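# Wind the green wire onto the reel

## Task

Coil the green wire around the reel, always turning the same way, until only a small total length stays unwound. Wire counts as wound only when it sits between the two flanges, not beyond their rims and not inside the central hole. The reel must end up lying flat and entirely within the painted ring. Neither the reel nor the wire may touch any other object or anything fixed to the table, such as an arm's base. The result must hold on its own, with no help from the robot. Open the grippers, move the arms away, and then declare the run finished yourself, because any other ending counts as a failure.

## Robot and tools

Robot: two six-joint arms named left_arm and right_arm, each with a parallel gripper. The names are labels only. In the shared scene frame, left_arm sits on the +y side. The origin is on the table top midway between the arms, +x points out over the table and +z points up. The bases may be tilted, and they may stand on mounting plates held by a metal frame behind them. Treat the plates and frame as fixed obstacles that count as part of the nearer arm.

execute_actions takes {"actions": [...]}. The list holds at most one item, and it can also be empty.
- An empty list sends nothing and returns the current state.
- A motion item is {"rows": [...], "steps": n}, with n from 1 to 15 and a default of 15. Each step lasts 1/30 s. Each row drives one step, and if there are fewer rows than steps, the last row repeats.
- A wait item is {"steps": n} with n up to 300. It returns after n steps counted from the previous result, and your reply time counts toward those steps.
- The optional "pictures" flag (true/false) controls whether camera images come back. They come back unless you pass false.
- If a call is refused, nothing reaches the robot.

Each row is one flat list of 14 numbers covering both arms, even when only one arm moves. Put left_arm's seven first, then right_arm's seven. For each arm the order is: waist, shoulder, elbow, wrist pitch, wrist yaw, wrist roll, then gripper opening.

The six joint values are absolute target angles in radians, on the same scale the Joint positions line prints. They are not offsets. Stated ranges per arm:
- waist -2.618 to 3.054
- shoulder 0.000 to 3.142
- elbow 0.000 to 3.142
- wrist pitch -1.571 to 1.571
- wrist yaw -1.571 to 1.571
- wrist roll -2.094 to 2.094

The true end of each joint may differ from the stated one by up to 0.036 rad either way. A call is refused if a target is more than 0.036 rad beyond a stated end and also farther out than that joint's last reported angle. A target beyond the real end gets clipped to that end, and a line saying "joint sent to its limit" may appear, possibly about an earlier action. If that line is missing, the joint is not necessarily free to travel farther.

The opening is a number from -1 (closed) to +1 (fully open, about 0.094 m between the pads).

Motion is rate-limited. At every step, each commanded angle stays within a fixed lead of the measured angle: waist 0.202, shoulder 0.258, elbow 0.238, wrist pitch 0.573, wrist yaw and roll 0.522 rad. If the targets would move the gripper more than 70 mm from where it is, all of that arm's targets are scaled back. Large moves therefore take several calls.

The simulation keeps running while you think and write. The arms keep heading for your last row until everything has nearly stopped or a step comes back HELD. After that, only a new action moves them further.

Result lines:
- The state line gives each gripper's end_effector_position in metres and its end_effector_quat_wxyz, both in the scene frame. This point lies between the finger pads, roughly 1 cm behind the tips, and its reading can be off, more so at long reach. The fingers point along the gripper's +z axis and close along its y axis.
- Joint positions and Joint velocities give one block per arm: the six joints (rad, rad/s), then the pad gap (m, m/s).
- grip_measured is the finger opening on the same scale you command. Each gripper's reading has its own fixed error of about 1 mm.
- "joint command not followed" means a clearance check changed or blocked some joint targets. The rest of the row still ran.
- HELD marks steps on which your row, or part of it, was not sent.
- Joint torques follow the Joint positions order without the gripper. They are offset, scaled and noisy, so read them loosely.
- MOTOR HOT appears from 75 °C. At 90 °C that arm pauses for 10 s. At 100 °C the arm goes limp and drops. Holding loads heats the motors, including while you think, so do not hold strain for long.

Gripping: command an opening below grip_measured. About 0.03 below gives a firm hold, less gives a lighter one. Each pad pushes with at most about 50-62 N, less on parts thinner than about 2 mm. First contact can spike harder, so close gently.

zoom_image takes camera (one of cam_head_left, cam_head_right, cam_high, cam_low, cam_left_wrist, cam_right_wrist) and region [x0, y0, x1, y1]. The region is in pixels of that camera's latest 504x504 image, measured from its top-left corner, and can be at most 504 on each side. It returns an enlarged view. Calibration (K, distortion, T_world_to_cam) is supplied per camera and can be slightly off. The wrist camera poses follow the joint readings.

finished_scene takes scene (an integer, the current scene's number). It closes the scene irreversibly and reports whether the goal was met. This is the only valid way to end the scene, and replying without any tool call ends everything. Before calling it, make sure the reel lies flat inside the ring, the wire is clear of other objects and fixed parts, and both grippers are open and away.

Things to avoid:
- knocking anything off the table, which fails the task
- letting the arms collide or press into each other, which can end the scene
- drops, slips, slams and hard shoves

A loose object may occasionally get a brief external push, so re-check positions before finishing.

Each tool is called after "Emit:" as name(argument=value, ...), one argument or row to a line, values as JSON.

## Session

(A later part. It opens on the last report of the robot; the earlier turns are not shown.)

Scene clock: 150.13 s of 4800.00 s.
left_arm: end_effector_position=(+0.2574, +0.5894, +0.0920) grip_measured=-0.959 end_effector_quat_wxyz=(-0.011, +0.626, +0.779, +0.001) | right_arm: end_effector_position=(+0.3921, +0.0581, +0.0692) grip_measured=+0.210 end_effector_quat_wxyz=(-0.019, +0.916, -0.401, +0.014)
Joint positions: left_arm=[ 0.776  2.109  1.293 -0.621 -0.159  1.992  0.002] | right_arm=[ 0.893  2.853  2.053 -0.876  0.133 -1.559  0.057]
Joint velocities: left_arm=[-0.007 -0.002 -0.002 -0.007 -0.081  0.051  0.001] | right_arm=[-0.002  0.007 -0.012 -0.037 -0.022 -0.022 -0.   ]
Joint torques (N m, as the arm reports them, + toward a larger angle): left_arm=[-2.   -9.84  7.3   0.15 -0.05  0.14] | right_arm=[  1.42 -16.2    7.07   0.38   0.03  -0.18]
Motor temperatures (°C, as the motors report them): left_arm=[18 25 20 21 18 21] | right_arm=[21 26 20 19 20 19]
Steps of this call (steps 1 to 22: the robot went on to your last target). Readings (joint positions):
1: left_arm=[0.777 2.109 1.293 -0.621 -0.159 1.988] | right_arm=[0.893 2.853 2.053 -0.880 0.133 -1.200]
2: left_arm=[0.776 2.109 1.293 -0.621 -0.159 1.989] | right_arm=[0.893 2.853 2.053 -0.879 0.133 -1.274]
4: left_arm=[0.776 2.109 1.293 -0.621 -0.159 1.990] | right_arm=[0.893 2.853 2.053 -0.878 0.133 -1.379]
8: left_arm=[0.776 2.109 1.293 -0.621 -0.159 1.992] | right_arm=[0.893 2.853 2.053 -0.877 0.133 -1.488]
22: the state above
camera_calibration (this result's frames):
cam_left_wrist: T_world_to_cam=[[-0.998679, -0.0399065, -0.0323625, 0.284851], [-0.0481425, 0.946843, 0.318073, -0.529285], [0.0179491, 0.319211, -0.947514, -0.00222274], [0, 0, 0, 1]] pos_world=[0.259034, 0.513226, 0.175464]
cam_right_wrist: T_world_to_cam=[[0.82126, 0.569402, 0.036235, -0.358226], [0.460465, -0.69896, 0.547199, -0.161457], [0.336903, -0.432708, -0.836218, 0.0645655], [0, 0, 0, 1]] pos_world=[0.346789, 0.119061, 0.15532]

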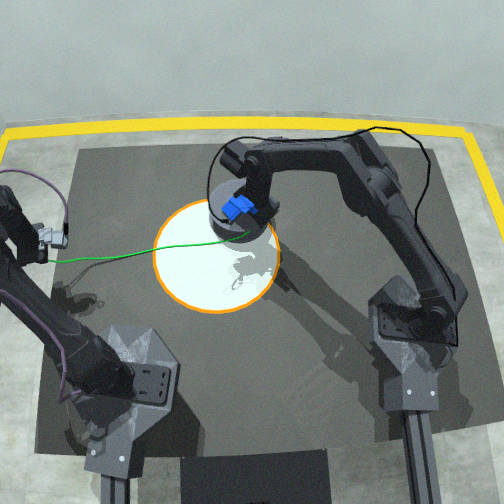

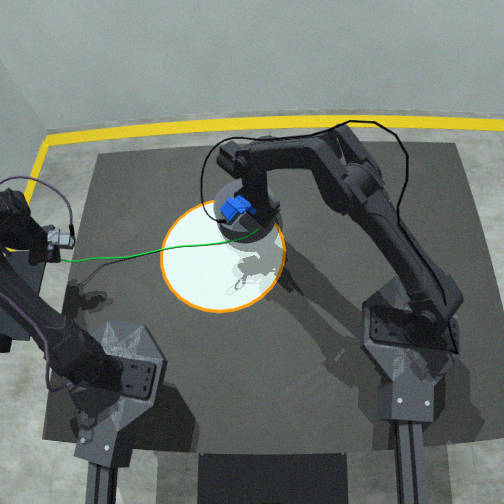

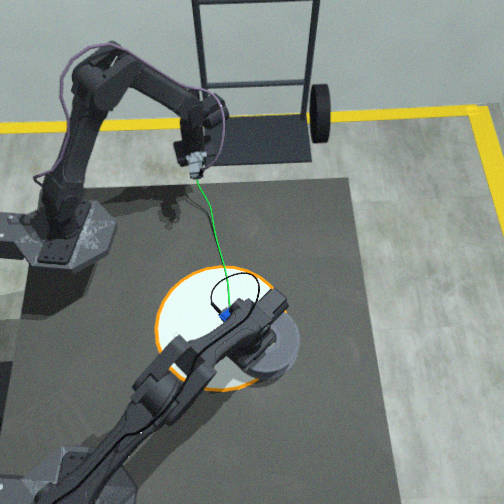

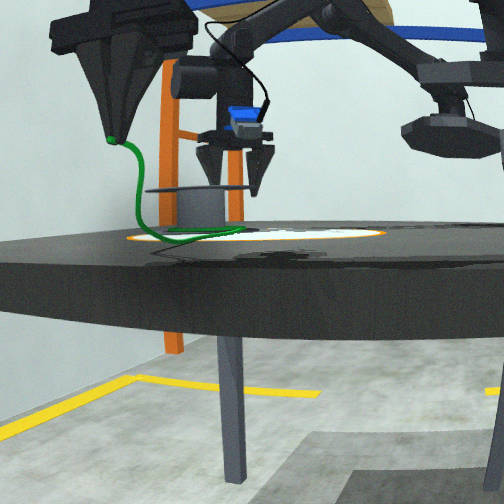

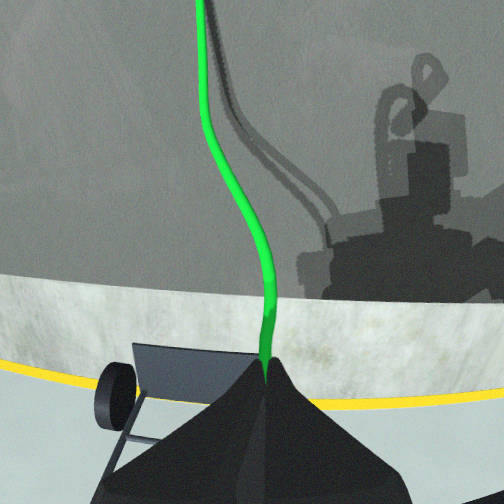

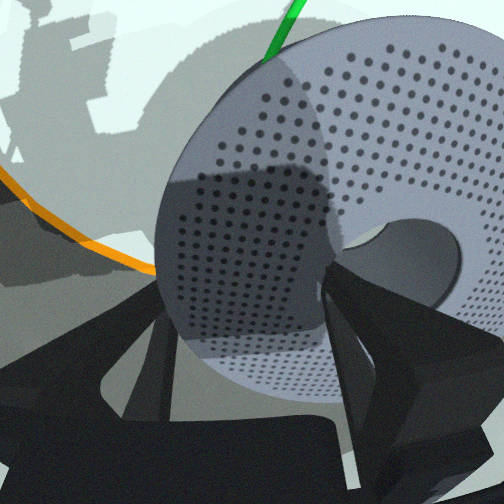

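Emit:
execute_actions(
  actions=[
    {"rows":[[0.77,2.09,1.32,-0.64,-0.16,2.0,-0.98,0.89,2.85,2.082,-0.88,0.135,-1.57,1],[0.77,2.09,1.32,-0.64,-0.16,2.0,-0.98,0.89,2.85,2.082,-0.88,0.135,-1.57,1],[0.75,2.1,1.32,-0.63,-0.16,2.0,-0.98,0.89,2.83,2.082,-0.9,0.135,-1.57,1],[0.73,2.11,1.32,-0.62,-0.16,2.0,-0.98,0.89,2.8,2.082,-0.93,0.135,-1.57,1],[0.71,2.12,1.32,-0.61,-0.16,2.0,-0.98,0.89,2.775,2.082,-0.95,0.135,-1.57,1]],"steps":12},
  ],
  pictures=false,
)

Emit:
execute_actions(
  actions=[
    {"rows":[[0.71,2.12,1.32,-0.61,-0.16,2.0,-0.98,0.89,2.775,2.082,-0.95,0.135,1.59,1]],"steps":15},
  ],
  pictures=false,
)

Emit:
execute_actions(
  actions=[
    {"steps":22},
  ],
  pictures=false,
)

Emit:
execute_actions(
  actions=[
    {"rows":[[0.71,2.12,1.32,-0.61,-0.16,2.0,-0.98,0.89,2.8,2.082,-0.91,0.135,1.59,1],[0.71,2.12,1.32,-0.61,-0.16,2.0,-0.98,0.89,2.82,2.082,-0.89,0.135,1.59,1],[0.71,2.12,1.32,-0.61,-0.16,2.0,-0.98,0.89,2.84,2.082,-0.87,0.135,1.59,1],[0.71,2.12,1.32,-0.61,-0.16,2.0,-0.98,0.89,2.85,2.082,-0.86,0.135,1.59,1]],"steps":15},
  ],
  pictures=false,
)

Emit:
execute_actions(
  actions=[
    {"rows":[[0.71,2.12,1.32,-0.61,-0.16,2.0,-0.98,0.89,2.85,2.082,-0.865,0.135,1.59,0.5],[0.71,2.12,1.32,-0.61,-0.16,2.0,-0.98,0.89,2.85,2.082,-0.865,0.135,1.59,0.3],[0.71,2.12,1.32,-0.61,-0.16,2.0,-0.98,0.89,2.85,2.082,-0.865,0.135,1.59,0.19]],"steps":8},
  ],
  pictures=false,
)

Scene clock: 159.33 s of 4800.00 s.
left_arm: end_effector_position=(+0.2736, +0.5703, +0.0954) grip_measured=-0.959 end_effector_quat_wxyz=(-0.006, +0.651, +0.759, +0.006) | right_arm: end_effector_position=(+0.3970, +0.0578, +0.0981) grip_measured=+1.000 end_effector_quat_wxyz=(-0.028, +0.916, -0.401, +0.018)
Joint positions: left_arm=[ 0.712  2.109  1.293 -0.618 -0.162  1.993  0.002] | right_arm=[ 0.893  2.791  2.053 -0.918  0.133 -1.562  0.094]
Joint velocities: left_arm=[-0.007 -0.002 -0.007  0.022  0.007  0.007  0.   ] | right_arm=[-0.012 -0.12  -0.017  0.007 -0.066  0.095  0.   ]
Joint torques (N m, as the arm reports them, + toward a larger angle): left_arm=[-1.46 -7.75  7.21  0.51  0.04  0.1 ] | right_arm=[  1.31 -16.61   7.24   0.22   0.04  -0.09]
Motor temperatures (°C, as the motors report them): left_arm=[18 26 21 20 18 21] | right_arm=[21 27 21 19 20 19]
Steps of this call (steps 1 to 30: the robot went on to your last target; steps 31 to 100: nothing new was sent; then 5.47 s passed at rest; steps 101 to 112: all 12 steps of this action). Readings (joint positions):
101: left_arm=[0.776 2.109 1.293 -0.621 -0.159 1.993] | right_arm=[0.893 2.853 2.053 -0.876 0.133 -1.562]
102: left_arm=[0.776 2.109 1.293 -0.621 -0.159 1.993] | right_arm=[0.893 2.853 2.053 -0.876 0.133 -1.562]
104: left_arm=[0.772 2.109 1.293 -0.621 -0.160 1.993] | right_arm=[0.893 2.852 2.053 -0.879 0.133 -1.562]
108: left_arm=[0.730 2.109 1.293 -0.620 -0.162 1.993] | right_arm=[0.893 2.821 2.053 -0.912 0.133 -1.562]
112: the state above

Scene clock: 159.83 s of 4800.00 s.
left_arm: end_effector_position=(+0.2736, +0.5705, +0.0954) grip_measured=-0.959 end_effector_quat_wxyz=(-0.007, +0.651, +0.759, +0.007) | right_arm: end_effector_position=(+0.3953, +0.0561, +0.0992) grip_measured=+1.000 end_effector_quat_wxyz=(+0.029, -0.425, +0.905, +0.003)
Joint positions: left_arm=[ 0.712  2.109  1.293 -0.618 -0.162  1.993  0.002] | right_arm=[ 0.893  2.789  2.053 -0.929  0.133 -0.123  0.094]
Joint velocities: left_arm=[-0.007 -0.017 -0.012  0.051  0.007 -0.007 -0.001] | right_arm=[-0.002 -0.002 -0.007  0.007 -0.066  2.821  0.   ]
Joint torques (N m, as the arm reports them, + toward a larger angle): left_arm=[-1.5  -7.85  7.16  0.54 -0.01  0.09] | right_arm=[  1.41 -17.01   7.13   0.29   0.05   0.05]
Motor temperatures (°C, as the motors report them): left_arm=[18 26 21 20 18 21] | right_arm=[21 27 21 19 20 19]
Steps of this call (steps 1 to 15: all 15 steps of this action). Readings (joint positions):
1: left_arm=[0.712 2.109 1.293 -0.618 -0.162 1.993] | right_arm=[0.893 2.789 2.053 -0.919 0.133 -1.489]
2: left_arm=[0.712 2.109 1.293 -0.618 -0.162 1.993] | right_arm=[0.893 2.789 2.053 -0.920 0.133 -1.390]
4: left_arm=[0.712 2.109 1.293 -0.618 -0.162 1.993] | right_arm=[0.893 2.789 2.053 -0.922 0.133 -1.195]
8: left_arm=[0.712 2.109 1.293 -0.618 -0.162 1.993] | right_arm=[0.893 2.789 2.053 -0.926 0.133 -0.806]
15: the state above

Scene clock: 160.57 s of 4800.00 s.
left_arm: end_effector_position=(+0.2736, +0.5705, +0.0954) grip_measured=-0.959 end_effector_quat_wxyz=(-0.007, +0.651, +0.759, +0.007) | right_arm: end_effector_position=(+0.3953, +0.0560, +0.0992) grip_measured=+1.000 end_effector_quat_wxyz=(+0.017, +0.374, +0.927, +0.023)
Joint positions: left_arm=[ 0.712  2.109  1.293 -0.618 -0.162  1.993  0.002] | right_arm=[ 0.893  2.789  2.053 -0.93   0.133  1.522  0.094]
Joint velocities: left_arm=[ 0.012 -0.002 -0.007  0.066 -0.051  0.022  0.001] | right_arm=[-0.002 -0.002 -0.007  0.037 -0.007  0.388  0.   ]
Joint torques (N m, as the arm reports them, + toward a larger angle): left_arm=[-1.75 -7.73  7.19  0.51 -0.03  0.08] | right_arm=[  1.39 -16.96   7.21   0.29   0.04   0.07]
Motor temperatures (°C, as the motors report them): left_arm=[18 26 21 20 18 21] | right_arm=[21 27 21 19 20 19]
Steps of this call (steps 1 to 22: the robot went on to your last target). Readings (joint positions):
1: left_arm=[0.712 2.109 1.293 -0.618 -0.162 1.993] | right_arm=[0.893 2.789 2.053 -0.929 0.133 -0.025]
2: left_arm=[0.712 2.109 1.293 -0.618 -0.162 1.993] | right_arm=[0.893 2.789 2.053 -0.929 0.133 0.072]
4: left_arm=[0.712 2.109 1.293 -0.618 -0.162 1.993] | right_arm=[0.893 2.789 2.053 -0.930 0.133 0.267]
8: left_arm=[0.712 2.109 1.293 -0.618 -0.162 1.993] | right_arm=[0.893 2.789 2.053 -0.930 0.133 0.657]
22: the state above

Scene clock: 161.07 s of 4800.00 s.
left_arm: end_effector_position=(+0.2736, +0.5705, +0.0954) grip_measured=-0.959 end_effector_quat_wxyz=(-0.007, +0.651, +0.759, +0.007) | right_arm: end_effector_position=(+0.3920, +0.0580, +0.0692) grip_measured=+1.000 end_effector_quat_wxyz=(+0.014, +0.399, +0.917, +0.018)
Joint positions: left_arm=[ 0.712  2.109  1.293 -0.618 -0.162  1.993  0.002] | right_arm=[ 0.893  2.853  2.053 -0.877  0.133  1.578  0.094]
Joint velocities: left_arm=[-0.017  0.002 -0.017  0.022 -0.007  0.037 -0.   ] | right_arm=[ 0.007  0.007 -0.012  0.095 -0.007 -0.022  0.   ]
Joint torques (N m, as the arm reports them, + toward a larger angle): left_arm=[-1.83 -7.93  7.46  0.53  0.    0.1 ] | right_arm=[  1.43 -16.08   7.08   0.54   0.05   0.07]
Motor temperatures (°C, as the motors report them): left_arm=[18 26 21 20 18 21] | right_arm=[21 27 21 19 20 19]
Steps of this call (steps 1 to 15: all 15 steps of this action). Readings (joint positions):
1: left_arm=[0.712 2.109 1.293 -0.618 -0.162 1.993] | right_arm=[0.893 2.789 2.053 -0.929 0.133 1.534]
2: left_arm=[0.712 2.109 1.293 -0.618 -0.162 1.993] | right_arm=[0.893 2.790 2.053 -0.927 0.133 1.543]
4: left_arm=[0.712 2.109 1.293 -0.618 -0.162 1.993] | right_arm=[0.893 2.800 2.053 -0.908 0.133 1.556]
8: left_arm=[0.712 2.109 1.293 -0.618 -0.162 1.993] | right_arm=[0.893 2.836 2.053 -0.884 0.133 1.570]
15: the state above

Scene clock: 161.33 s of 4800.00 s.
left_arm: end_effector_position=(+0.2736, +0.5705, +0.0954) grip_measured=-0.959 end_effector_quat_wxyz=(-0.007, +0.651, +0.759, +0.007) | right_arm: end_effector_position=(+0.3924, +0.0583, +0.0692) grip_measured=+0.213 end_effector_quat_wxyz=(+0.015, +0.400, +0.916, +0.019)
Joint positions: left_arm=[ 0.712  2.109  1.293 -0.618 -0.162  1.993  0.002] | right_arm=[ 0.893  2.853  2.053 -0.875  0.133  1.579  0.057]
Joint velocities: left_arm=[ 0.002 -0.007 -0.002 -0.051  0.051 -0.066 -0.001] | right_arm=[-0.012 -0.002 -0.002 -0.007 -0.037 -0.051 -0.002]
Joint torques (N m, as the arm reports them, + toward a larger angle): left_arm=[-1.72 -7.84  7.29  0.51 -0.05  0.12] | right_arm=[  1.41 -16.26   7.23   0.59   0.06   0.09]
Motor temperatures (°C, as the motors report them): left_arm=[18 26 21 20 18 21] | right_arm=[21 27 21 19 20 19]
Steps of this call (steps 1 to 8: all 8 steps of this action). Readings (joint positions):
1: left_arm=[0.712 2.109 1.293 -0.618 -0.162 1.993] | right_arm=[0.893 2.853 2.053 -0.876 0.133 1.578]
2: left_arm=[0.712 2.109 1.293 -0.618 -0.162 1.993] | right_arm=[0.893 2.853 2.053 -0.876 0.133 1.578]
4: left_arm=[0.712 2.109 1.293 -0.618 -0.162 1.993] | right_arm=[0.893 2.853 2.053 -0.875 0.133 1.579]
8: the state above

Emit:
execute_actions(
  actions=[
    {"rows":[[0.68,2.13,1.3,-0.6,-0.17,1.95,-0.98,0.89,2.85,2.082,-0.865,0.135,-1.58,0.19],[0.68,2.13,1.3,-0.6,-0.17,1.95,-0.98,0.89,2.85,2.082,-0.865,0.135,-1.58,0.19],[0.68,2.13,1.3,-0.6,-0.17,1.95,-0.98,0.89,2.85,2.082,-0.865,0.135,-1.58,0.19],[0.68,2.13,1.3,-0.6,-0.17,1.95,-0.98,0.89,2.85,2.082,-0.865,0.135,-1.58,0.19],[0.64,2.14,1.3,-0.6,-0.17,1.95,-0.98,0.89,2.85,2.082,-0.865,0.135,-1.58,0.19],[0.64,2.14,1.3,-0.6,-0.17,1.95,-0.98,0.89,2.85,2.082,-0.865,0.135,-1.58,0.19],[0.64,2.14,1.3,-0.6,-0.17,1.95,-0.98,0.89,2.85,2.082,-0.865,0.135,-1.58,0.19],[0.64,2.14,1.3,-0.6,-0.17,1.95,-0.98,0.89,2.85,2.082,-0.865,0.135,-1.58,0.19],[0.6,2.15,1.3,-0.59,-0.17,1.95,-0.98,0.89,2.85,2.082,-0.865,0.135,-1.58,0.19],[0.6,2.15,1.3,-0.59,-0.17,1.95,-0.98,0.89,2.85,2.082,-0.865,0.135,-1.58,0.19],[0.6,2.15,1.3,-0.59,-0.17,1.95,-0.98,0.89,2.85,2.082,-0.865,0.135,-1.58,0.19],[0.56,2.16,1.3,-0.58,-0.17,1.95,-0.98,0.89,2.85,2.082,-0.865,0.135,-1.58,0.19]],"steps":15},
  ],
  pictures=false,
)

Emit:
execute_actions(
  actions=[
    {"rows":[[0.51,2.18,1.29,-0.57,-0.18,1.9,-0.98,0.89,2.85,2.082,-0.865,0.135,-1.58,0.19],[0.51,2.18,1.29,-0.57,-0.18,1.9,-0.98,0.89,2.85,2.082,-0.865,0.135,-1.58,0.19],[0.46,2.19,1.29,-0.57,-0.18,1.9,-0.98,0.89,2.85,2.082,-0.865,0.135,-1.58,0.19],[0.46,2.19,1.29,-0.57,-0.18,1.9,-0.98,0.89,2.85,2.082,-0.865,0.135,-1.58,0.19],[0.41,2.21,1.29,-0.56,-0.18,1.85,-0.98,0.89,2.85,2.082,-0.865,0.135,-1.58,0.19],[0.41,2.21,1.29,-0.56,-0.18,1.85,-0.98,0.89,2.85,2.082,-0.865,0.135,-1.58,0.19],[0.36,2.22,1.29,-0.56,-0.18,1.85,-0.98,0.89,2.85,2.082,-0.865,0.135,-1.58,0.19],[0.36,2.22,1.29,-0.56,-0.18,1.85,-0.98,0.89,2.85,2.082,-0.865,0.135,-1.58,0.19],[0.31,2.24,1.29,-0.55,-0.19,1.8,-0.98,0.89,2.85,2.082,-0.865,0.135,-1.58,0.19],[0.31,2.24,1.29,-0.55,-0.19,1.8,-0.98,0.89,2.85,2.082,-0.865,0.135,-1.58,0.19],[0.26,2.25,1.29,-0.55,-0.19,1.8,-0.98,0.89,2.85,2.082,-0.865,0.135,-1.58,0.19],[0.26,2.25,1.29,-0.55,-0.19,1.8,-0.98,0.89,2.85,2.082,-0.865,0.135,-1.58,0.19],[0.21,2.27,1.29,-0.54,-0.19,1.76,-0.98,0.89,2.85,2.082,-0.865,0.135,-1.58,0.19]],"steps":15},
  ],
  pictures=false,
)

Emit:
execute_actions(
  actions=[
    {"steps":18},
  ],
)

Scene clock: 169.90 s of 4800.00 s.
left_arm: end_effector_position=(+0.3009, +0.5226, +0.0875) grip_measured=-0.959 end_effector_quat_wxyz=(-0.004, +0.689, +0.724, +0.006) | right_arm: end_effector_position=(+0.3933, +0.0612, +0.0692) grip_measured=+0.213 end_effector_quat_wxyz=(+0.025, -0.292, +0.956, +0.014)
Joint positions: left_arm=[ 0.574  2.154  1.293 -0.594 -0.173  1.958  0.002] | right_arm=[ 0.89   2.853  2.053 -0.864  0.119  0.161  0.057]
Joint velocities: left_arm=[-0.286  0.061  0.012  0.037 -0.051  0.007 -0.   ] | right_arm=[-0.017 -0.002 -0.002 -0.022 -0.037 -2.703 -0.   ]
Joint torques (N m, as the arm reports them, + toward a larger angle): left_arm=[-1.67 -8.51  5.53  0.52 -0.02 -0.05] | right_arm=[  1.47 -15.97   7.06   0.46   0.3   -0.09]
Motor temperatures (°C, as the motors report them): left_arm=[18 25 21 21 18 21] | right_arm=[21 27 21 19 20 19]
Steps of this call (steps 1 to 15: the robot went on to your last target; steps 16 to 90: nothing new was sent; then 5.07 s passed at rest; steps 91 to 105: all 15 steps of this action). Readings (joint positions):
91: left_arm=[0.711 2.110 1.293 -0.617 -0.164 1.988] | right_arm=[0.892 2.853 2.053 -0.875 0.136 1.509]
92: left_arm=[0.708 2.112 1.293 -0.614 -0.166 1.982] | right_arm=[0.892 2.853 2.053 -0.873 0.135 1.410]
94: left_arm=[0.700 2.119 1.293 -0.611 -0.167 1.973] | right_arm=[0.891 2.853 2.053 -0.870 0.135 1.217]
98: left_arm=[0.663 2.135 1.293 -0.609 -0.170 1.964] | right_arm=[0.890 2.853 2.053 -0.866 0.131 0.833]
105: the state above

Scene clock: 170.40 s of 4800.00 s.
left_arm: end_effector_position=(+0.3344, +0.3894, +0.0728) grip_measured=-0.959 end_effector_quat_wxyz=(+0.001, +0.758, +0.653, +0.001) | right_arm: end_effector_position=(+0.3883, +0.0600, +0.0690) grip_measured=+0.213 end_effector_quat_wxyz=(-0.021, +0.841, -0.540, -0.003)
Joint positions: left_arm=[ 0.229  2.261  1.293 -0.554 -0.187  1.806  0.002] | right_arm=[ 0.89   2.853  2.053 -0.882  0.105 -1.244  0.057]
Joint velocities: left_arm=[-0.598  0.168  0.002  0.051  0.081 -0.33   0.   ] | right_arm=[-0.002  0.007  0.002 -0.081 -0.022 -2.147  0.   ]
Joint torques (N m, as the arm reports them, + toward a larger angle): left_arm=[-0.7  -8.87  4.35  0.5  -0.04 -0.05] | right_arm=[  1.75 -16.34   7.08   0.64   0.32  -0.2 ]
Motor temperatures (°C, as the motors report them): left_arm=[18 25 21 21 18 21] | right_arm=[21 27 21 19 20 19]
Steps of this call (steps 1 to 15: all 15 steps of this action). Readings (joint positions):
1: left_arm=[0.562 2.158 1.293 -0.592 -0.175 1.951] | right_arm=[0.890 2.853 2.053 -0.864 0.118 0.066]
2: left_arm=[0.550 2.162 1.293 -0.589 -0.176 1.942] | right_arm=[0.890 2.853 2.053 -0.864 0.116 -0.030]
4: left_arm=[0.516 2.174 1.293 -0.583 -0.180 1.929] | right_arm=[0.890 2.853 2.053 -0.864 0.113 -0.220]
8: left_arm=[0.412 2.207 1.293 -0.571 -0.183 1.888] | right_arm=[0.890 2.853 2.053 -0.865 0.107 -0.600]
15: the state above

Scene clock: 171.00 s of 4800.00 s.
left_arm: end_effector_position=(+0.3342, +0.3800, +0.0708) grip_measured=-0.959 end_effector_quat_wxyz=(+0.001, +0.753, +0.658, -0.000) | right_arm: end_effector_position=(+0.3878, +0.0586, +0.0689) grip_measured=+0.213 end_effector_quat_wxyz=(-0.018, +0.914, -0.406, +0.001)
Joint positions: left_arm=[ 0.206  2.272  1.293 -0.551 -0.187  1.768  0.002] | right_arm=[ 0.89   2.853  2.053 -0.888  0.109 -1.549  0.057]
Joint velocities: left_arm=[ 0.002 -0.002 -0.007 -0.081  0.007  0.095 -0.   ] | right_arm=[ 0.007 -0.007 -0.012  0.022  0.037 -0.051 -0.001]
Joint torques (N m, as the arm reports them, + toward a larger angle): left_arm=[-1.74 -8.67  4.62  0.51 -0.02 -0.11] | right_arm=[  1.56 -16.17   7.06   0.67   0.29  -0.24]
Motor temperatures (°C, as the motors report them): left_arm=[18 25 21 21 18 21] | right_arm=[21 27 21 19 20 19]
Steps of this call (steps 1 to 18: the robot went on to your last target). Readings (joint positions):
1: left_arm=[0.213 2.266 1.293 -0.554 -0.187 1.798] | right_arm=[0.890 2.853 2.053 -0.884 0.105 -1.307]
2: left_arm=[0.202 2.270 1.293 -0.554 -0.187 1.792] | right_arm=[0.890 2.853 2.053 -0.884 0.106 -1.358]
4: left_arm=[0.199 2.272 1.293 -0.554 -0.187 1.783] | right_arm=[0.890 2.853 2.053 -0.886 0.107 -1.430]
8: left_arm=[0.205 2.272 1.293 -0.552 -0.187 1.774] | right_arm=[0.890 2.853 2.053 -0.887 0.108 -1.504]
18: the state above
camera_calibration (this result's frames):
cam_left_wrist: T_world_to_cam=[[-0.95111, 0.305133, -0.0477881, 0.206677], [0.2776, 0.912394, 0.30079, -0.415084], [0.135383, 0.272819, -0.952492, 0.0218945], [0, 0, 0, 1]] pos_world=[0.308835, 0.309683, 0.155584]
cam_right_wrist: T_world_to_cam=[[0.827537, 0.561023, 0.0208525, -0.355769], [0.467366, -0.709016, 0.528077, -0.159782], [0.311048, -0.427258, -0.848941, 0.0766035], [0, 0, 0, 1]] pos_world=[0.345261, 0.119036, 0.156828]

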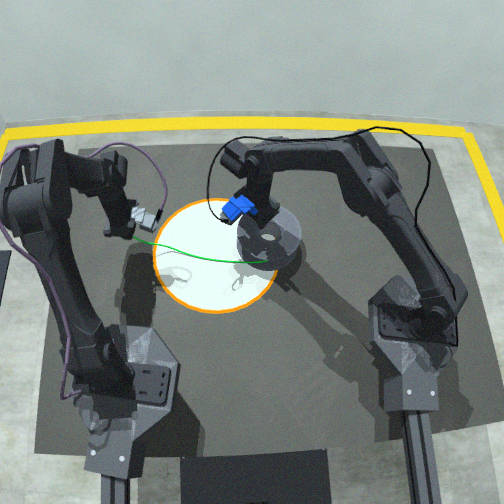

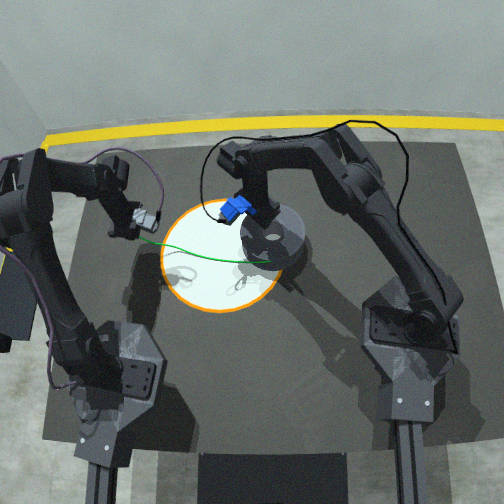

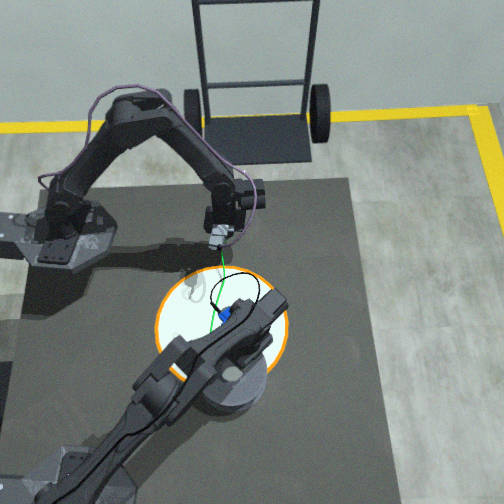

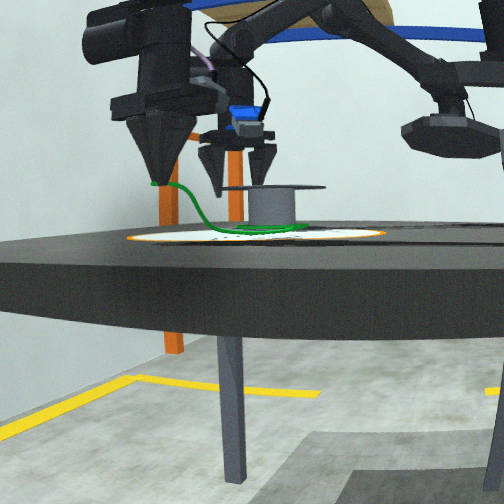

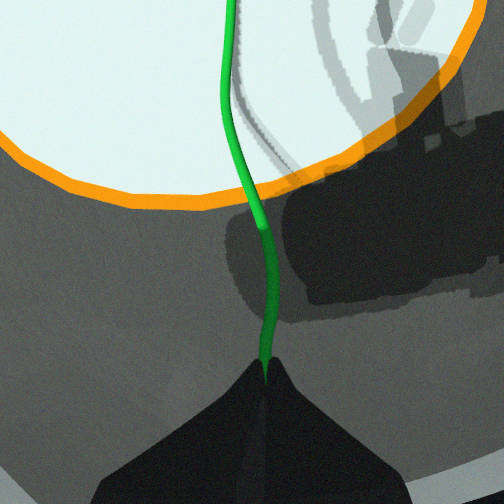

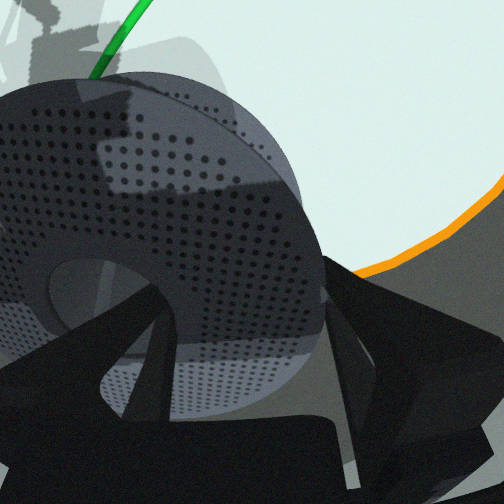

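Emit:
execute_actions(
  actions=[
    {"rows":[[0.21,2.27,1.29,-0.54,-0.19,1.76,-0.98,0.89,2.85,2.082,-0.88,0.13,-1.57,1],[0.21,2.27,1.29,-0.54,-0.19,1.76,-0.98,0.89,2.85,2.082,-0.88,0.13,-1.57,1],[0.21,2.27,1.29,-0.54,-0.19,1.76,-0.98,0.89,2.83,2.082,-0.9,0.13,-1.57,1],[0.21,2.27,1.29,-0.54,-0.19,1.76,-0.98,0.89,2.8,2.082,-0.93,0.13,-1.57,1],[0.21,2.27,1.29,-0.54,-0.19,1.76,-0.98,0.89,2.775,2.082,-0.95,0.13,-1.57,1]],"steps":12},
  ],
  pictures=false,
)

Emit:
execute_actions(
  actions=[
    {"rows":[[0.21,2.27,1.29,-0.54,-0.19,1.76,-0.98,0.89,2.775,2.082,-0.95,0.13,1.59,1]],"steps":15},
  ],
  pictures=false,
)

Emit:
execute_actions(
  actions=[
    {"steps":22},
  ],
  pictures=false,
)

Emit:
execute_actions(
  actions=[
    {"rows":[[0.21,2.27,1.29,-0.54,-0.19,1.76,-0.98,0.89,2.8,2.082,-0.91,0.13,1.59,1],[0.21,2.27,1.29,-0.54,-0.19,1.76,-0.98,0.89,2.82,2.082,-0.89,0.13,1.59,1],[0.21,2.27,1.29,-0.54,-0.19,1.76,-0.98,0.89,2.84,2.082,-0.875,0.13,1.59,1],[0.21,2.27,1.29,-0.54,-0.19,1.76,-0.98,0.89,2.85,2.082,-0.865,0.13,1.59,1]],"steps":15},
  ],
  pictures=false,
)

Emit:
execute_actions(
  actions=[
    {"rows":[[0.21,2.27,1.29,-0.54,-0.19,1.76,-0.98,0.89,2.85,2.082,-0.875,0.125,1.59,0.5],[0.21,2.27,1.29,-0.54,-0.19,1.76,-0.98,0.89,2.85,2.082,-0.875,0.125,1.59,0.3],[0.21,2.27,1.29,-0.54,-0.19,1.76,-0.98,0.89,2.85,2.082,-0.875,0.125,1.59,0.19]],"steps":8},
  ],
  pictures=false,
)

Emit:
execute_actions(
  actions=[
    {"rows":[[0.18,2.28,1.29,-0.53,-0.19,1.74,-0.98,0.89,2.85,2.082,-0.875,0.125,-1.58,0.19],[0.18,2.28,1.29,-0.53,-0.19,1.74,-0.98,0.89,2.85,2.082,-0.875,0.125,-1.58,0.19],[0.14,2.29,1.29,-0.52,-0.19,1.72,-0.98,0.89,2.85,2.082,-0.875,0.125,-1.58,0.19],[0.14,2.29,1.29,-0.52,-0.19,1.72,-0.98,0.89,2.85,2.082,-0.875,0.125,-1.58,0.19],[0.1,2.305,1.29,-0.51,-0.19,1.7,-0.98,0.89,2.85,2.082,-0.875,0.125,-1.58,0.19],[0.1,2.305,1.29,-0.51,-0.19,1.7,-0.98,0.89,2.85,2.082,-0.875,0.125,-1.58,0.19],[0.06,2.32,1.29,-0.5,-0.19,1.66,-0.98,0.89,2.85,2.082,-0.875,0.125,-1.58,0.19],[0.06,2.32,1.29,-0.5,-0.19,1.66,-0.98,0.89,2.85,2.082,-0.875,0.125,-1.58,0.19],[0.06,2.32,1.29,-0.5,-0.19,1.66,-0.98,0.89,2.85,2.082,-0.875,0.125,-1.58,0.19],[0.03,2.33,1.29,-0.5,-0.19,1.63,-0.98,0.89,2.85,2.082,-0.875,0.125,-1.58,0.19],[0.03,2.33,1.29,-0.5,-0.19,1.63,-0.98,0.89,2.85,2.082,-0.875,0.125,-1.58,0.19],[0.03,2.33,1.29,-0.5,-0.19,1.63,-0.98,0.89,2.85,2.082,-0.875,0.125,-1.58,0.19],[0.0,2.34,1.29,-0.5,-0.19,1.6,-0.98,0.89,2.85,2.082,-0.875,0.125,-1.58,0.19]],"steps":15},
  ],
  pictures=false,
)

Emit:
execute_actions(
  actions=[
    {"steps":32},
  ],
)

Scene clock: 182.97 s of 4800.00 s.
left_arm: end_effector_position=(+0.3342, +0.3800, +0.0708) grip_measured=-0.959 end_effector_quat_wxyz=(+0.001, +0.753, +0.658, -0.000) | right_arm: end_effector_position=(+0.3963, +0.0581, +0.0981) grip_measured=+1.000 end_effector_quat_wxyz=(-0.029, +0.915, -0.403, +0.013)
Joint positions: left_arm=[ 0.206  2.272  1.293 -0.551 -0.187  1.768  0.002] | right_arm=[ 0.89   2.791  2.053 -0.919  0.124 -1.559  0.094]
Joint velocities: left_arm=[-0.002  0.012  0.012 -0.007 -0.037  0.007  0.002] | right_arm=[-0.007 -0.09   0.022  0.007  0.022  0.051  0.   ]
Joint torques (N m, as the arm reports them, + toward a larger angle): left_arm=[-1.84 -8.71  4.31  0.5  -0.07 -0.06] | right_arm=[  1.59 -16.53   7.16   0.2    0.05  -0.11]
Motor temperatures (°C, as the motors report them): left_arm=[18 26 20 21 18 21] | right_arm=[21 27 21 20 20 19]
Steps of this call (steps 1 to 30: the robot went on to your last target; steps 31 to 100: nothing new was sent; then 8.23 s passed at rest; steps 101 to 112: all 12 steps of this action). Readings (joint positions):
101: left_arm=[0.206 2.272 1.293 -0.551 -0.187 1.768] | right_arm=[0.890 2.853 2.053 -0.888 0.111 -1.555]
102: left_arm=[0.206 2.272 1.293 -0.551 -0.187 1.768] | right_arm=[0.890 2.853 2.053 -0.887 0.113 -1.556]
104: left_arm=[0.206 2.272 1.293 -0.551 -0.187 1.768] | right_arm=[0.890 2.851 2.053 -0.889 0.118 -1.557]
108: left_arm=[0.206 2.272 1.293 -0.551 -0.187 1.768] | right_arm=[0.890 2.820 2.053 -0.916 0.122 -1.559]
112: the state above

Scene clock: 183.47 s of 4800.00 s.
left_arm: end_effector_position=(+0.3342, +0.3800, +0.0708) grip_measured=-0.959 end_effector_quat_wxyz=(+0.001, +0.753, +0.658, -0.000) | right_arm: end_effector_position=(+0.3949, +0.0565, +0.0992) grip_measured=+1.000 end_effector_quat_wxyz=(+0.027, -0.423, +0.906, +0.008)
Joint positions: left_arm=[ 0.206  2.272  1.293 -0.551 -0.187  1.767  0.002] | right_arm=[ 0.89   2.788  2.053 -0.93   0.124 -0.119  0.094]
Joint velocities: left_arm=[ 0.007 -0.012 -0.007 -0.007 -0.037  0.007 -0.001] | right_arm=[-0.002 -0.007  0.022 -0.022  0.022  2.733  0.   ]
Joint torques (N m, as the arm reports them, + toward a larger angle): left_arm=[-1.83 -8.75  4.33  0.52 -0.09 -0.08] | right_arm=[  1.6  -17.08   7.22   0.28   0.1   -0.04]
Motor temperatures (°C, as the motors report them): left_arm=[18 26 20 21 18 21] | right_arm=[21 27 21 20 20 19]
Steps of this call (steps 1 to 15: all 15 steps of this action). Readings (joint positions):
1: left_arm=[0.206 2.272 1.293 -0.551 -0.187 1.767] | right_arm=[0.890 2.789 2.053 -0.920 0.124 -1.486]
2: left_arm=[0.206 2.272 1.293 -0.551 -0.187 1.767] | right_arm=[0.890 2.788 2.053 -0.920 0.124 -1.387]
4: left_arm=[0.206 2.272 1.293 -0.551 -0.187 1.767] | right_arm=[0.890 2.788 2.053 -0.923 0.124 -1.192]
8: left_arm=[0.206 2.272 1.293 -0.551 -0.187 1.767] | right_arm=[0.890 2.788 2.053 -0.926 0.124 -0.802]
15: the state above

Scene clock: 184.20 s of 4800.00 s.
left_arm: end_effector_position=(+0.3342, +0.3800, +0.0708) grip_measured=-0.959 end_effector_quat_wxyz=(+0.001, +0.753, +0.658, -0.000) | right_arm: end_effector_position=(+0.3948, +0.0564, +0.0992) grip_measured=+1.000 end_effector_quat_wxyz=(+0.013, +0.375, +0.927, +0.025)
Joint positions: left_arm=[ 0.206  2.272  1.293 -0.551 -0.187  1.767  0.002] | right_arm=[ 0.89   2.788  2.053 -0.93   0.124  1.523  0.094]
Joint velocities: left_arm=[ 0.002 -0.002 -0.007 -0.037 -0.037  0.007  0.   ] | right_arm=[0.007 0.002 0.012 0.037 0.007 0.374 0.   ]
Joint torques (N m, as the arm reports them, + toward a larger angle): left_arm=[-1.86 -8.82  4.3   0.55 -0.07 -0.09] | right_arm=[  1.63 -17.01   7.2    0.28   0.08   0.09]
Motor temperatures (°C, as the motors report them): left_arm=[18 26 20 21 18 21] | right_arm=[21 27 21 20 20 19]
Steps of this call (steps 1 to 22: the robot went on to your last target). Readings (joint positions):
1: left_arm=[0.206 2.272 1.293 -0.551 -0.187 1.767] | right_arm=[0.890 2.788 2.053 -0.930 0.124 -0.022]
2: left_arm=[0.206 2.272 1.293 -0.551 -0.187 1.767] | right_arm=[0.890 2.788 2.053 -0.930 0.124 0.076]
4: left_arm=[0.206 2.272 1.293 -0.551 -0.187 1.767] | right_arm=[0.890 2.788 2.053 -0.930 0.124 0.271]
8: left_arm=[0.206 2.272 1.293 -0.551 -0.187 1.767] | right_arm=[0.890 2.788 2.053 -0.930 0.124 0.661]
22: the state above

Scene clock: 184.70 s of 4800.00 s.
left_arm: end_effector_position=(+0.3342, +0.3800, +0.0708) grip_measured=-0.959 end_effector_quat_wxyz=(+0.001, +0.753, +0.658, -0.000) | right_arm: end_effector_position=(+0.3906, +0.0576, +0.0688) grip_measured=+1.000 end_effector_quat_wxyz=(+0.009, +0.399, +0.917, +0.018)
Joint positions: left_arm=[ 0.206  2.272  1.293 -0.551 -0.187  1.767  0.002] | right_arm=[ 0.89   2.853  2.053 -0.881  0.124  1.578  0.094]
Joint velocities: left_arm=[ 0.007 -0.007 -0.022  0.037  0.007  0.051 -0.   ] | right_arm=[-0.002  0.007  0.017  0.11  -0.051 -0.022  0.   ]
Joint torques (N m, as the arm reports them, + toward a larger angle): left_arm=[-1.76 -8.94  4.23  0.52 -0.05 -0.11] | right_arm=[  1.57 -16.13   7.23   0.57   0.08   0.04]
Motor temperatures (°C, as the motors report them): left_arm=[18 26 20 21 18 21] | right_arm=[21 27 21 20 20 19]
Steps of this call (steps 1 to 15: all 15 steps of this action). Readings (joint positions):
1: left_arm=[0.206 2.272 1.293 -0.551 -0.187 1.767] | right_arm=[0.890 2.788 2.053 -0.930 0.124 1.534]
2: left_arm=[0.206 2.272 1.293 -0.551 -0.187 1.767] | right_arm=[0.890 2.790 2.053 -0.927 0.124 1.543]
4: left_arm=[0.206 2.272 1.293 -0.551 -0.187 1.767] | right_arm=[0.890 2.800 2.053 -0.910 0.124 1.557]
8: left_arm=[0.206 2.272 1.293 -0.551 -0.187 1.767] | right_arm=[0.890 2.837 2.053 -0.888 0.124 1.570]
15: the state above

Scene clock: 184.97 s of 4800.00 s.
left_arm: end_effector_position=(+0.3343, +0.3800, +0.0708) grip_measured=-0.959 end_effector_quat_wxyz=(+0.001, +0.753, +0.658, -0.000) | right_arm: end_effector_position=(+0.3907, +0.0578, +0.0688) grip_measured=+0.215 end_effector_quat_wxyz=(+0.009, +0.401, +0.916, +0.018)
Joint positions: left_arm=[ 0.206  2.272  1.293 -0.551 -0.187  1.767  0.002] | right_arm=[ 0.89   2.853  2.053 -0.881  0.123  1.581  0.057]
Joint velocities: left_arm=[-0.007 -0.007  0.002 -0.022  0.037 -0.051 -0.001] | right_arm=[-0.007 -0.017 -0.007 -0.007 -0.037  0.022 -0.   ]
Joint torques (N m, as the arm reports them, + toward a larger angle): left_arm=[-1.7  -8.82  4.17  0.53 -0.09 -0.08] | right_arm=[  1.5  -16.24   7.22   0.5    0.03   0.05]
Motor temperatures (°C, as the motors report them): left_arm=[18 26 20 21 18 21] | right_arm=[21 27 21 20 20 19]
Steps of this call (steps 1 to 8: all 8 steps of this action). Readings (joint positions):
1: left_arm=[0.206 2.272 1.293 -0.551 -0.187 1.767] | right_arm=[0.890 2.853 2.053 -0.881 0.124 1.578]
2: left_arm=[0.206 2.272 1.293 -0.551 -0.187 1.767] | right_arm=[0.890 2.853 2.053 -0.881 0.124 1.578]
4: left_arm=[0.206 2.272 1.293 -0.551 -0.187 1.767] | right_arm=[0.890 2.853 2.053 -0.881 0.123 1.580]
8: the state above

Scene clock: 185.47 s of 4800.00 s.
left_arm: end_effector_position=(+0.3324, +0.3037, +0.0622) grip_measured=-0.959 end_effector_quat_wxyz=(+0.004, +0.775, +0.632, +0.004) | right_arm: end_effector_position=(+0.3905, +0.0580, +0.0688) grip_measured=+0.215 end_effector_quat_wxyz=(+0.018, -0.292, +0.956, +0.009)
Joint positions: left_arm=[ 0.012  2.336  1.293 -0.514 -0.194  1.641  0.002] | right_arm=[ 0.89   2.853  2.053 -0.881  0.122  0.163  0.057]
Joint velocities: left_arm=[-0.183  0.037 -0.002  0.066  0.007 -0.183  0.001] | right_arm=[ 0.007 -0.002 -0.007  0.022 -0.037 -2.762 -0.001]
Joint torques (N m, as the arm reports them, + toward a larger angle): left_arm=[-2.33 -8.74  4.36  0.58 -0.01 -0.1 ] | right_arm=[  1.7  -16.26   6.91   0.46   0.07  -0.1 ]
Motor temperatures (°C, as the motors report them): left_arm=[18 26 20 21 18 21] | right_arm=[21 27 21 20 20 19]
Steps of this call (steps 1 to 15: all 15 steps of this action). Readings (joint positions):
1: left_arm=[0.205 2.272 1.293 -0.550 -0.188 1.764] | right_arm=[0.890 2.853 2.053 -0.881 0.120 1.510]
2: left_arm=[0.203 2.272 1.293 -0.549 -0.188 1.761] | right_arm=[0.890 2.853 2.053 -0.881 0.120 1.413]
4: left_arm=[0.189 2.275 1.293 -0.542 -0.190 1.750] | right_arm=[0.890 2.853 2.053 -0.881 0.119 1.222]
8: left_arm=[0.112 2.300 1.293 -0.523 -0.194 1.712] | right_arm=[0.890 2.853 2.053 -0.881 0.120 0.838]
15: the state above

Scene clock: 186.53 s of 4800.00 s.
left_arm: end_effector_position=(+0.3324, +0.3010, +0.0620) grip_measured=-0.959 end_effector_quat_wxyz=(+0.004, +0.767, +0.642, +0.004) | right_arm: end_effector_position=(+0.3906, +0.0580, +0.0688) grip_measured=+0.215 end_effector_quat_wxyz=(-0.018, +0.916, -0.401, +0.008)
Joint positions: left_arm=[ 0.005  2.338  1.293 -0.512 -0.194  1.607  0.002] | right_arm=[ 0.89   2.853  2.053 -0.881  0.122 -1.561  0.057]
Joint velocities: left_arm=[-0.022  0.012 -0.002 -0.007 -0.007 -0.051  0.   ] | right_arm=[ 0.002 -0.017  0.007 -0.022 -0.007 -0.037 -0.001]
Joint torques (N m, as the arm reports them, + toward a larger angle): left_arm=[-2.47 -8.66  4.38  0.59 -0.01 -0.11] | right_arm=[  1.58 -16.19   7.08   0.5    0.06  -0.15]
Motor temperatures (°C, as the motors report them): left_arm=[18 26 20 21 18 21] | right_arm=[21 27 21 20 20 19]
Steps of this call (steps 1 to 32: the robot went on to your last target). Readings (joint positions):
1: left_arm=[0.007 2.338 1.293 -0.514 -0.194 1.634] | right_arm=[0.890 2.853 2.053 -0.881 0.122 0.066]
2: left_arm=[0.005 2.338 1.293 -0.514 -0.194 1.629] | right_arm=[0.890 2.853 2.053 -0.881 0.122 -0.031]
4: left_arm=[0.005 2.338 1.293 -0.513 -0.194 1.621] | right_arm=[0.890 2.853 2.053 -0.881 0.122 -0.224]
8: left_arm=[0.005 2.338 1.293 -0.512 -0.194 1.613] | right_arm=[0.890 2.853 2.053 -0.881 0.122 -0.612]
32: the state above
camera_calibration (this result's frames):
cam_left_wrist: T_world_to_cam=[[-0.936903, 0.344615, -0.0587595, 0.21268], [0.311787, 0.899729, 0.305413, -0.34773], [0.158118, 0.267822, -0.950405, 0.0291289], [0, 0, 0, 1]] pos_world=[0.303073, 0.231768, 0.146383]
cam_right_wrist: T_world_to_cam=[[0.821439, 0.569538, 0.0293986, -0.35643], [0.466979, -0.70132, 0.538591, -0.162466], [0.327366, -0.428691, -0.842054, 0.0685969], [0, 0, 0, 1]] pos_world=[0.346197, 0.118466, 0.155744]

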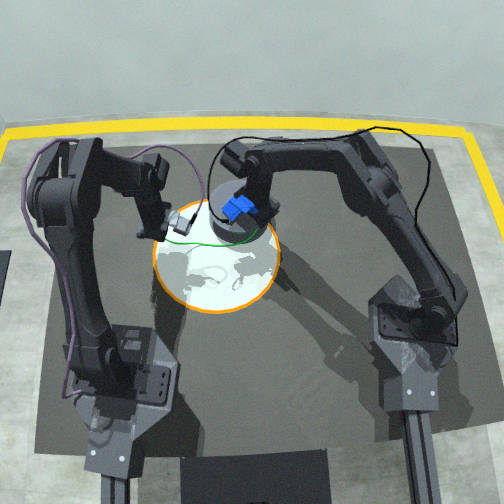

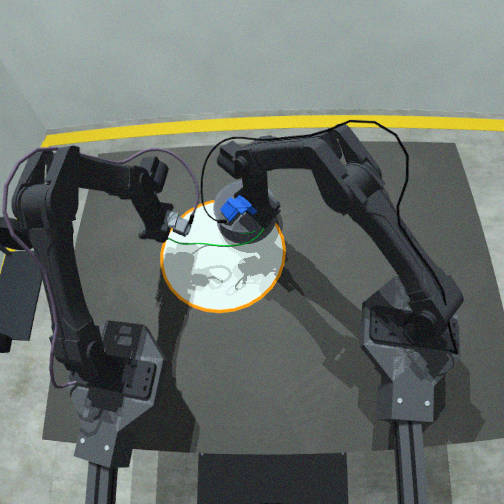

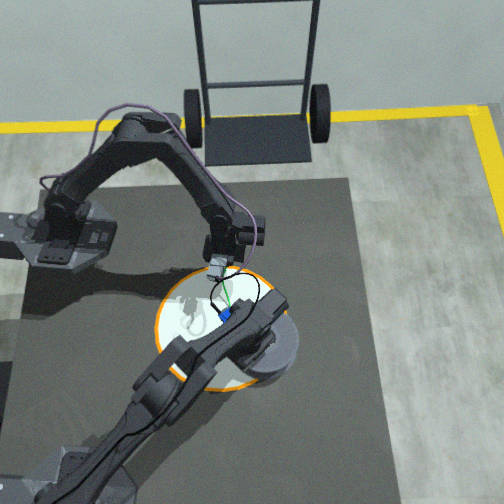

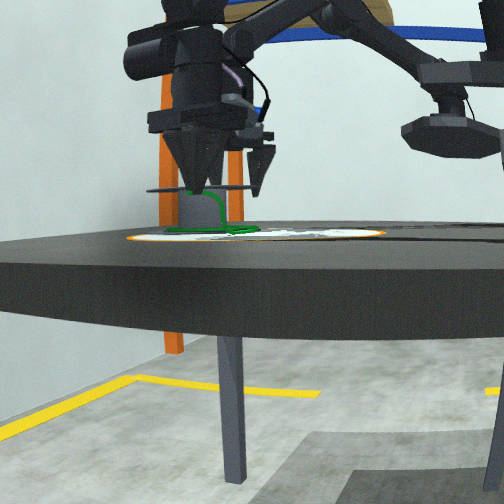

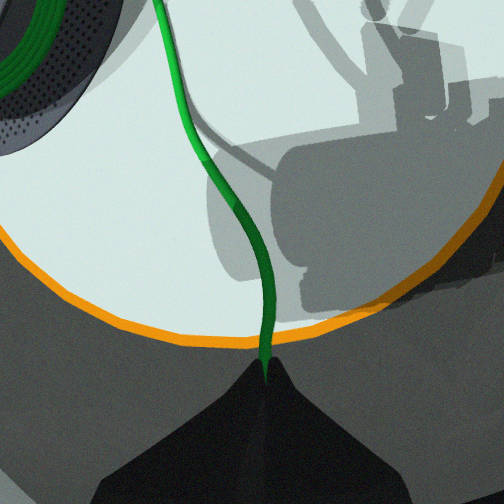

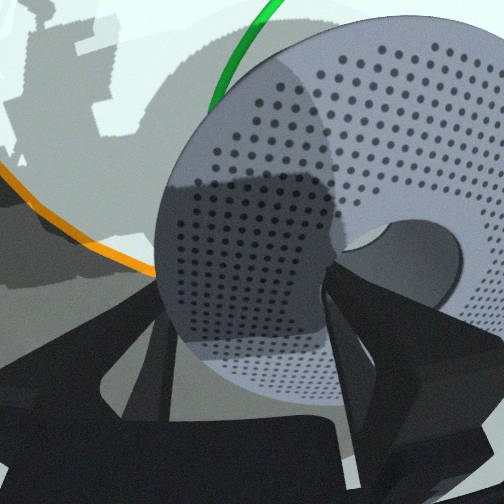

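Emit:
execute_actions(
  actions=[
    {"rows":[[0.04,2.335,1.29,-0.5,-0.19,1.6,-0.98,0.89,2.85,2.082,-0.875,0.125,-1.58,0.18],[0.04,2.335,1.29,-0.5,-0.19,1.6,-0.98,0.89,2.85,2.082,-0.875,0.125,-1.58,0.18],[0.08,2.33,1.29,-0.5,-0.19,1.6,-0.98,0.89,2.85,2.082,-0.875,0.125,-1.58,0.18],[0.08,2.33,1.29,-0.5,-0.19,1.6,-0.98,0.89,2.85,2.082,-0.875,0.125,-1.58,0.18],[0.12,2.32,1.29,-0.5,-0.19,1.6,-0.98,0.89,2.85,2.082,-0.875,0.125,-1.58,0.18],[0.12,2.32,1.29,-0.5,-0.19,1.6,-0.98,0.89,2.85,2.082,-0.875,0.125,-1.58,0.18],[0.16,2.31,1.29,-0.5,-0.19,1.6,-0.98,0.89,2.85,2.082,-0.875,0.125,-1.58,0.18]],"steps":15},
  ],
)

Scene clock: 189.47 s of 4800.00 s.
left_arm: end_effector_position=(+0.3308, +0.3654, +0.0496) grip_measured=-0.959 end_effector_quat_wxyz=(-0.007, +0.709, +0.705, -0.005) | right_arm: end_effector_position=(+0.3906, +0.0580, +0.0688) grip_measured=+0.215 end_effector_quat_wxyz=(-0.018, +0.917, -0.398, +0.008)
Joint positions: left_arm=[ 0.176  2.338  1.293 -0.508 -0.194  1.607  0.002] | right_arm=[ 0.89   2.853  2.053 -0.881  0.122 -1.568  0.057]
Joint velocities: left_arm=[-0.046 -0.007 -0.012  0.007 -0.007  0.022 -0.   ] | right_arm=[-0.032 -0.002 -0.012 -0.007 -0.007 -0.037 -0.   ]
Joint torques (N m, as the arm reports them, + toward a larger angle): left_arm=[ -3.09 -10.9    4.12   0.47   0.    -0.07] | right_arm=[  1.59 -16.18   7.09   0.49   0.04  -0.13]
Motor temperatures (°C, as the motors report them): left_arm=[18 26 20 21 18 21] | right_arm=[21 28 21 20 20 19]
Steps of this call (steps 1 to 15: the robot went on to your last target; steps 16 to 73: nothing new was sent; steps 74 to 88: all 15 steps of this action). Readings (joint positions):
74: left_arm=[0.007 2.338 1.293 -0.512 -0.194 1.607] | right_arm=[0.890 2.853 2.053 -0.881 0.122 -1.567]
75: left_arm=[0.011 2.338 1.293 -0.511 -0.194 1.607] | right_arm=[0.890 2.853 2.053 -0.881 0.122 -1.567]
77: left_arm=[0.033 2.338 1.293 -0.511 -0.192 1.607] | right_arm=[0.890 2.853 2.053 -0.881 0.122 -1.567]
81: left_arm=[0.120 2.338 1.293 -0.509 -0.191 1.607] | right_arm=[0.890 2.853 2.053 -0.881 0.122 -1.568]
88: the state above
camera_calibration (this result's frames):
cam_left_wrist: T_world_to_cam=[[-0.982913, 0.181647, -0.029758, 0.261589], [0.164289, 0.93866, 0.303194, -0.366678], [0.0830069, 0.293125, -0.952464, 0.0160854], [0, 0, 0, 1]] pos_world=[0.316025, 0.291954, 0.13428]
cam_right_wrist: T_world_to_cam=[[0.817287, 0.575478, 0.0294366, -0.355155], [0.471939, -0.697805, 0.538834, -0.164624], [0.330628, -0.42649, -0.841898, 0.0671845], [0, 0, 0, 1]] pos_world=[0.345743, 0.118162, 0.155722]

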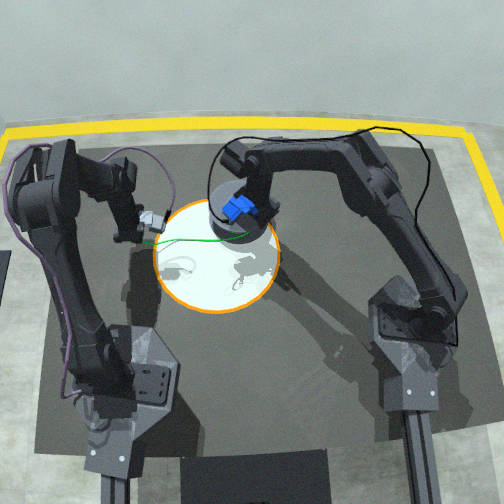

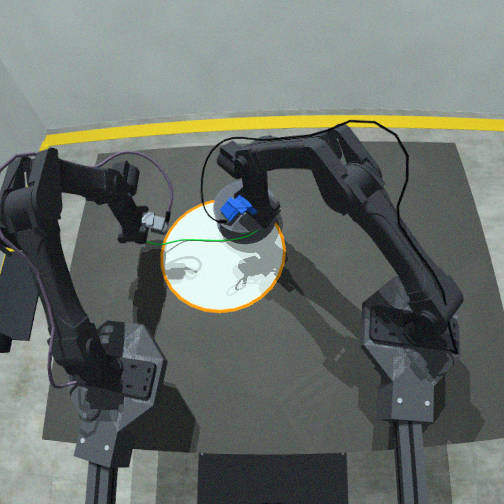

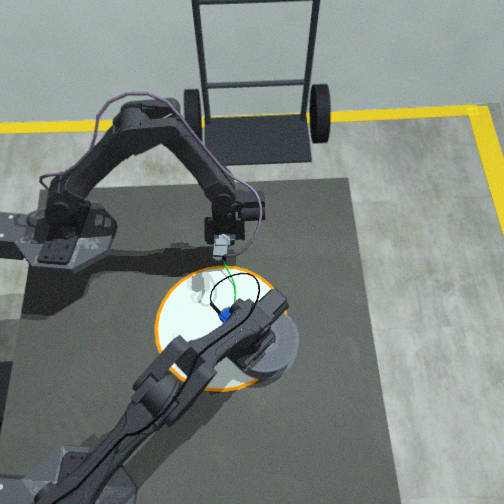

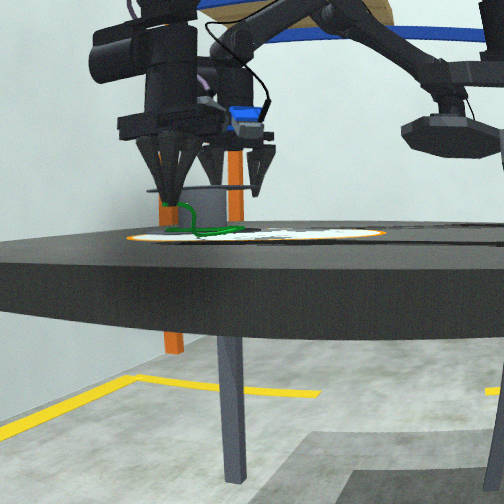

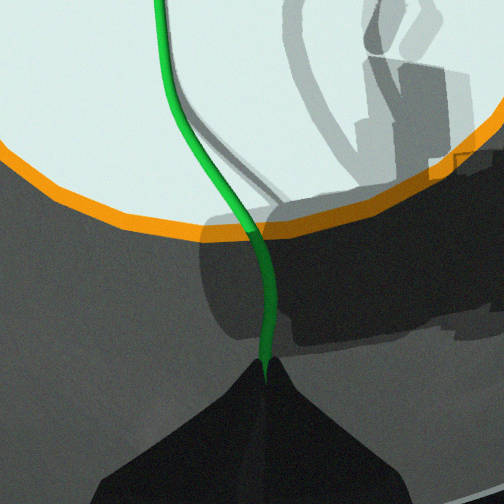

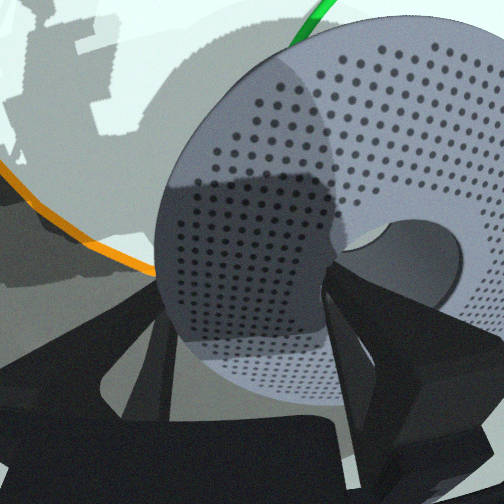

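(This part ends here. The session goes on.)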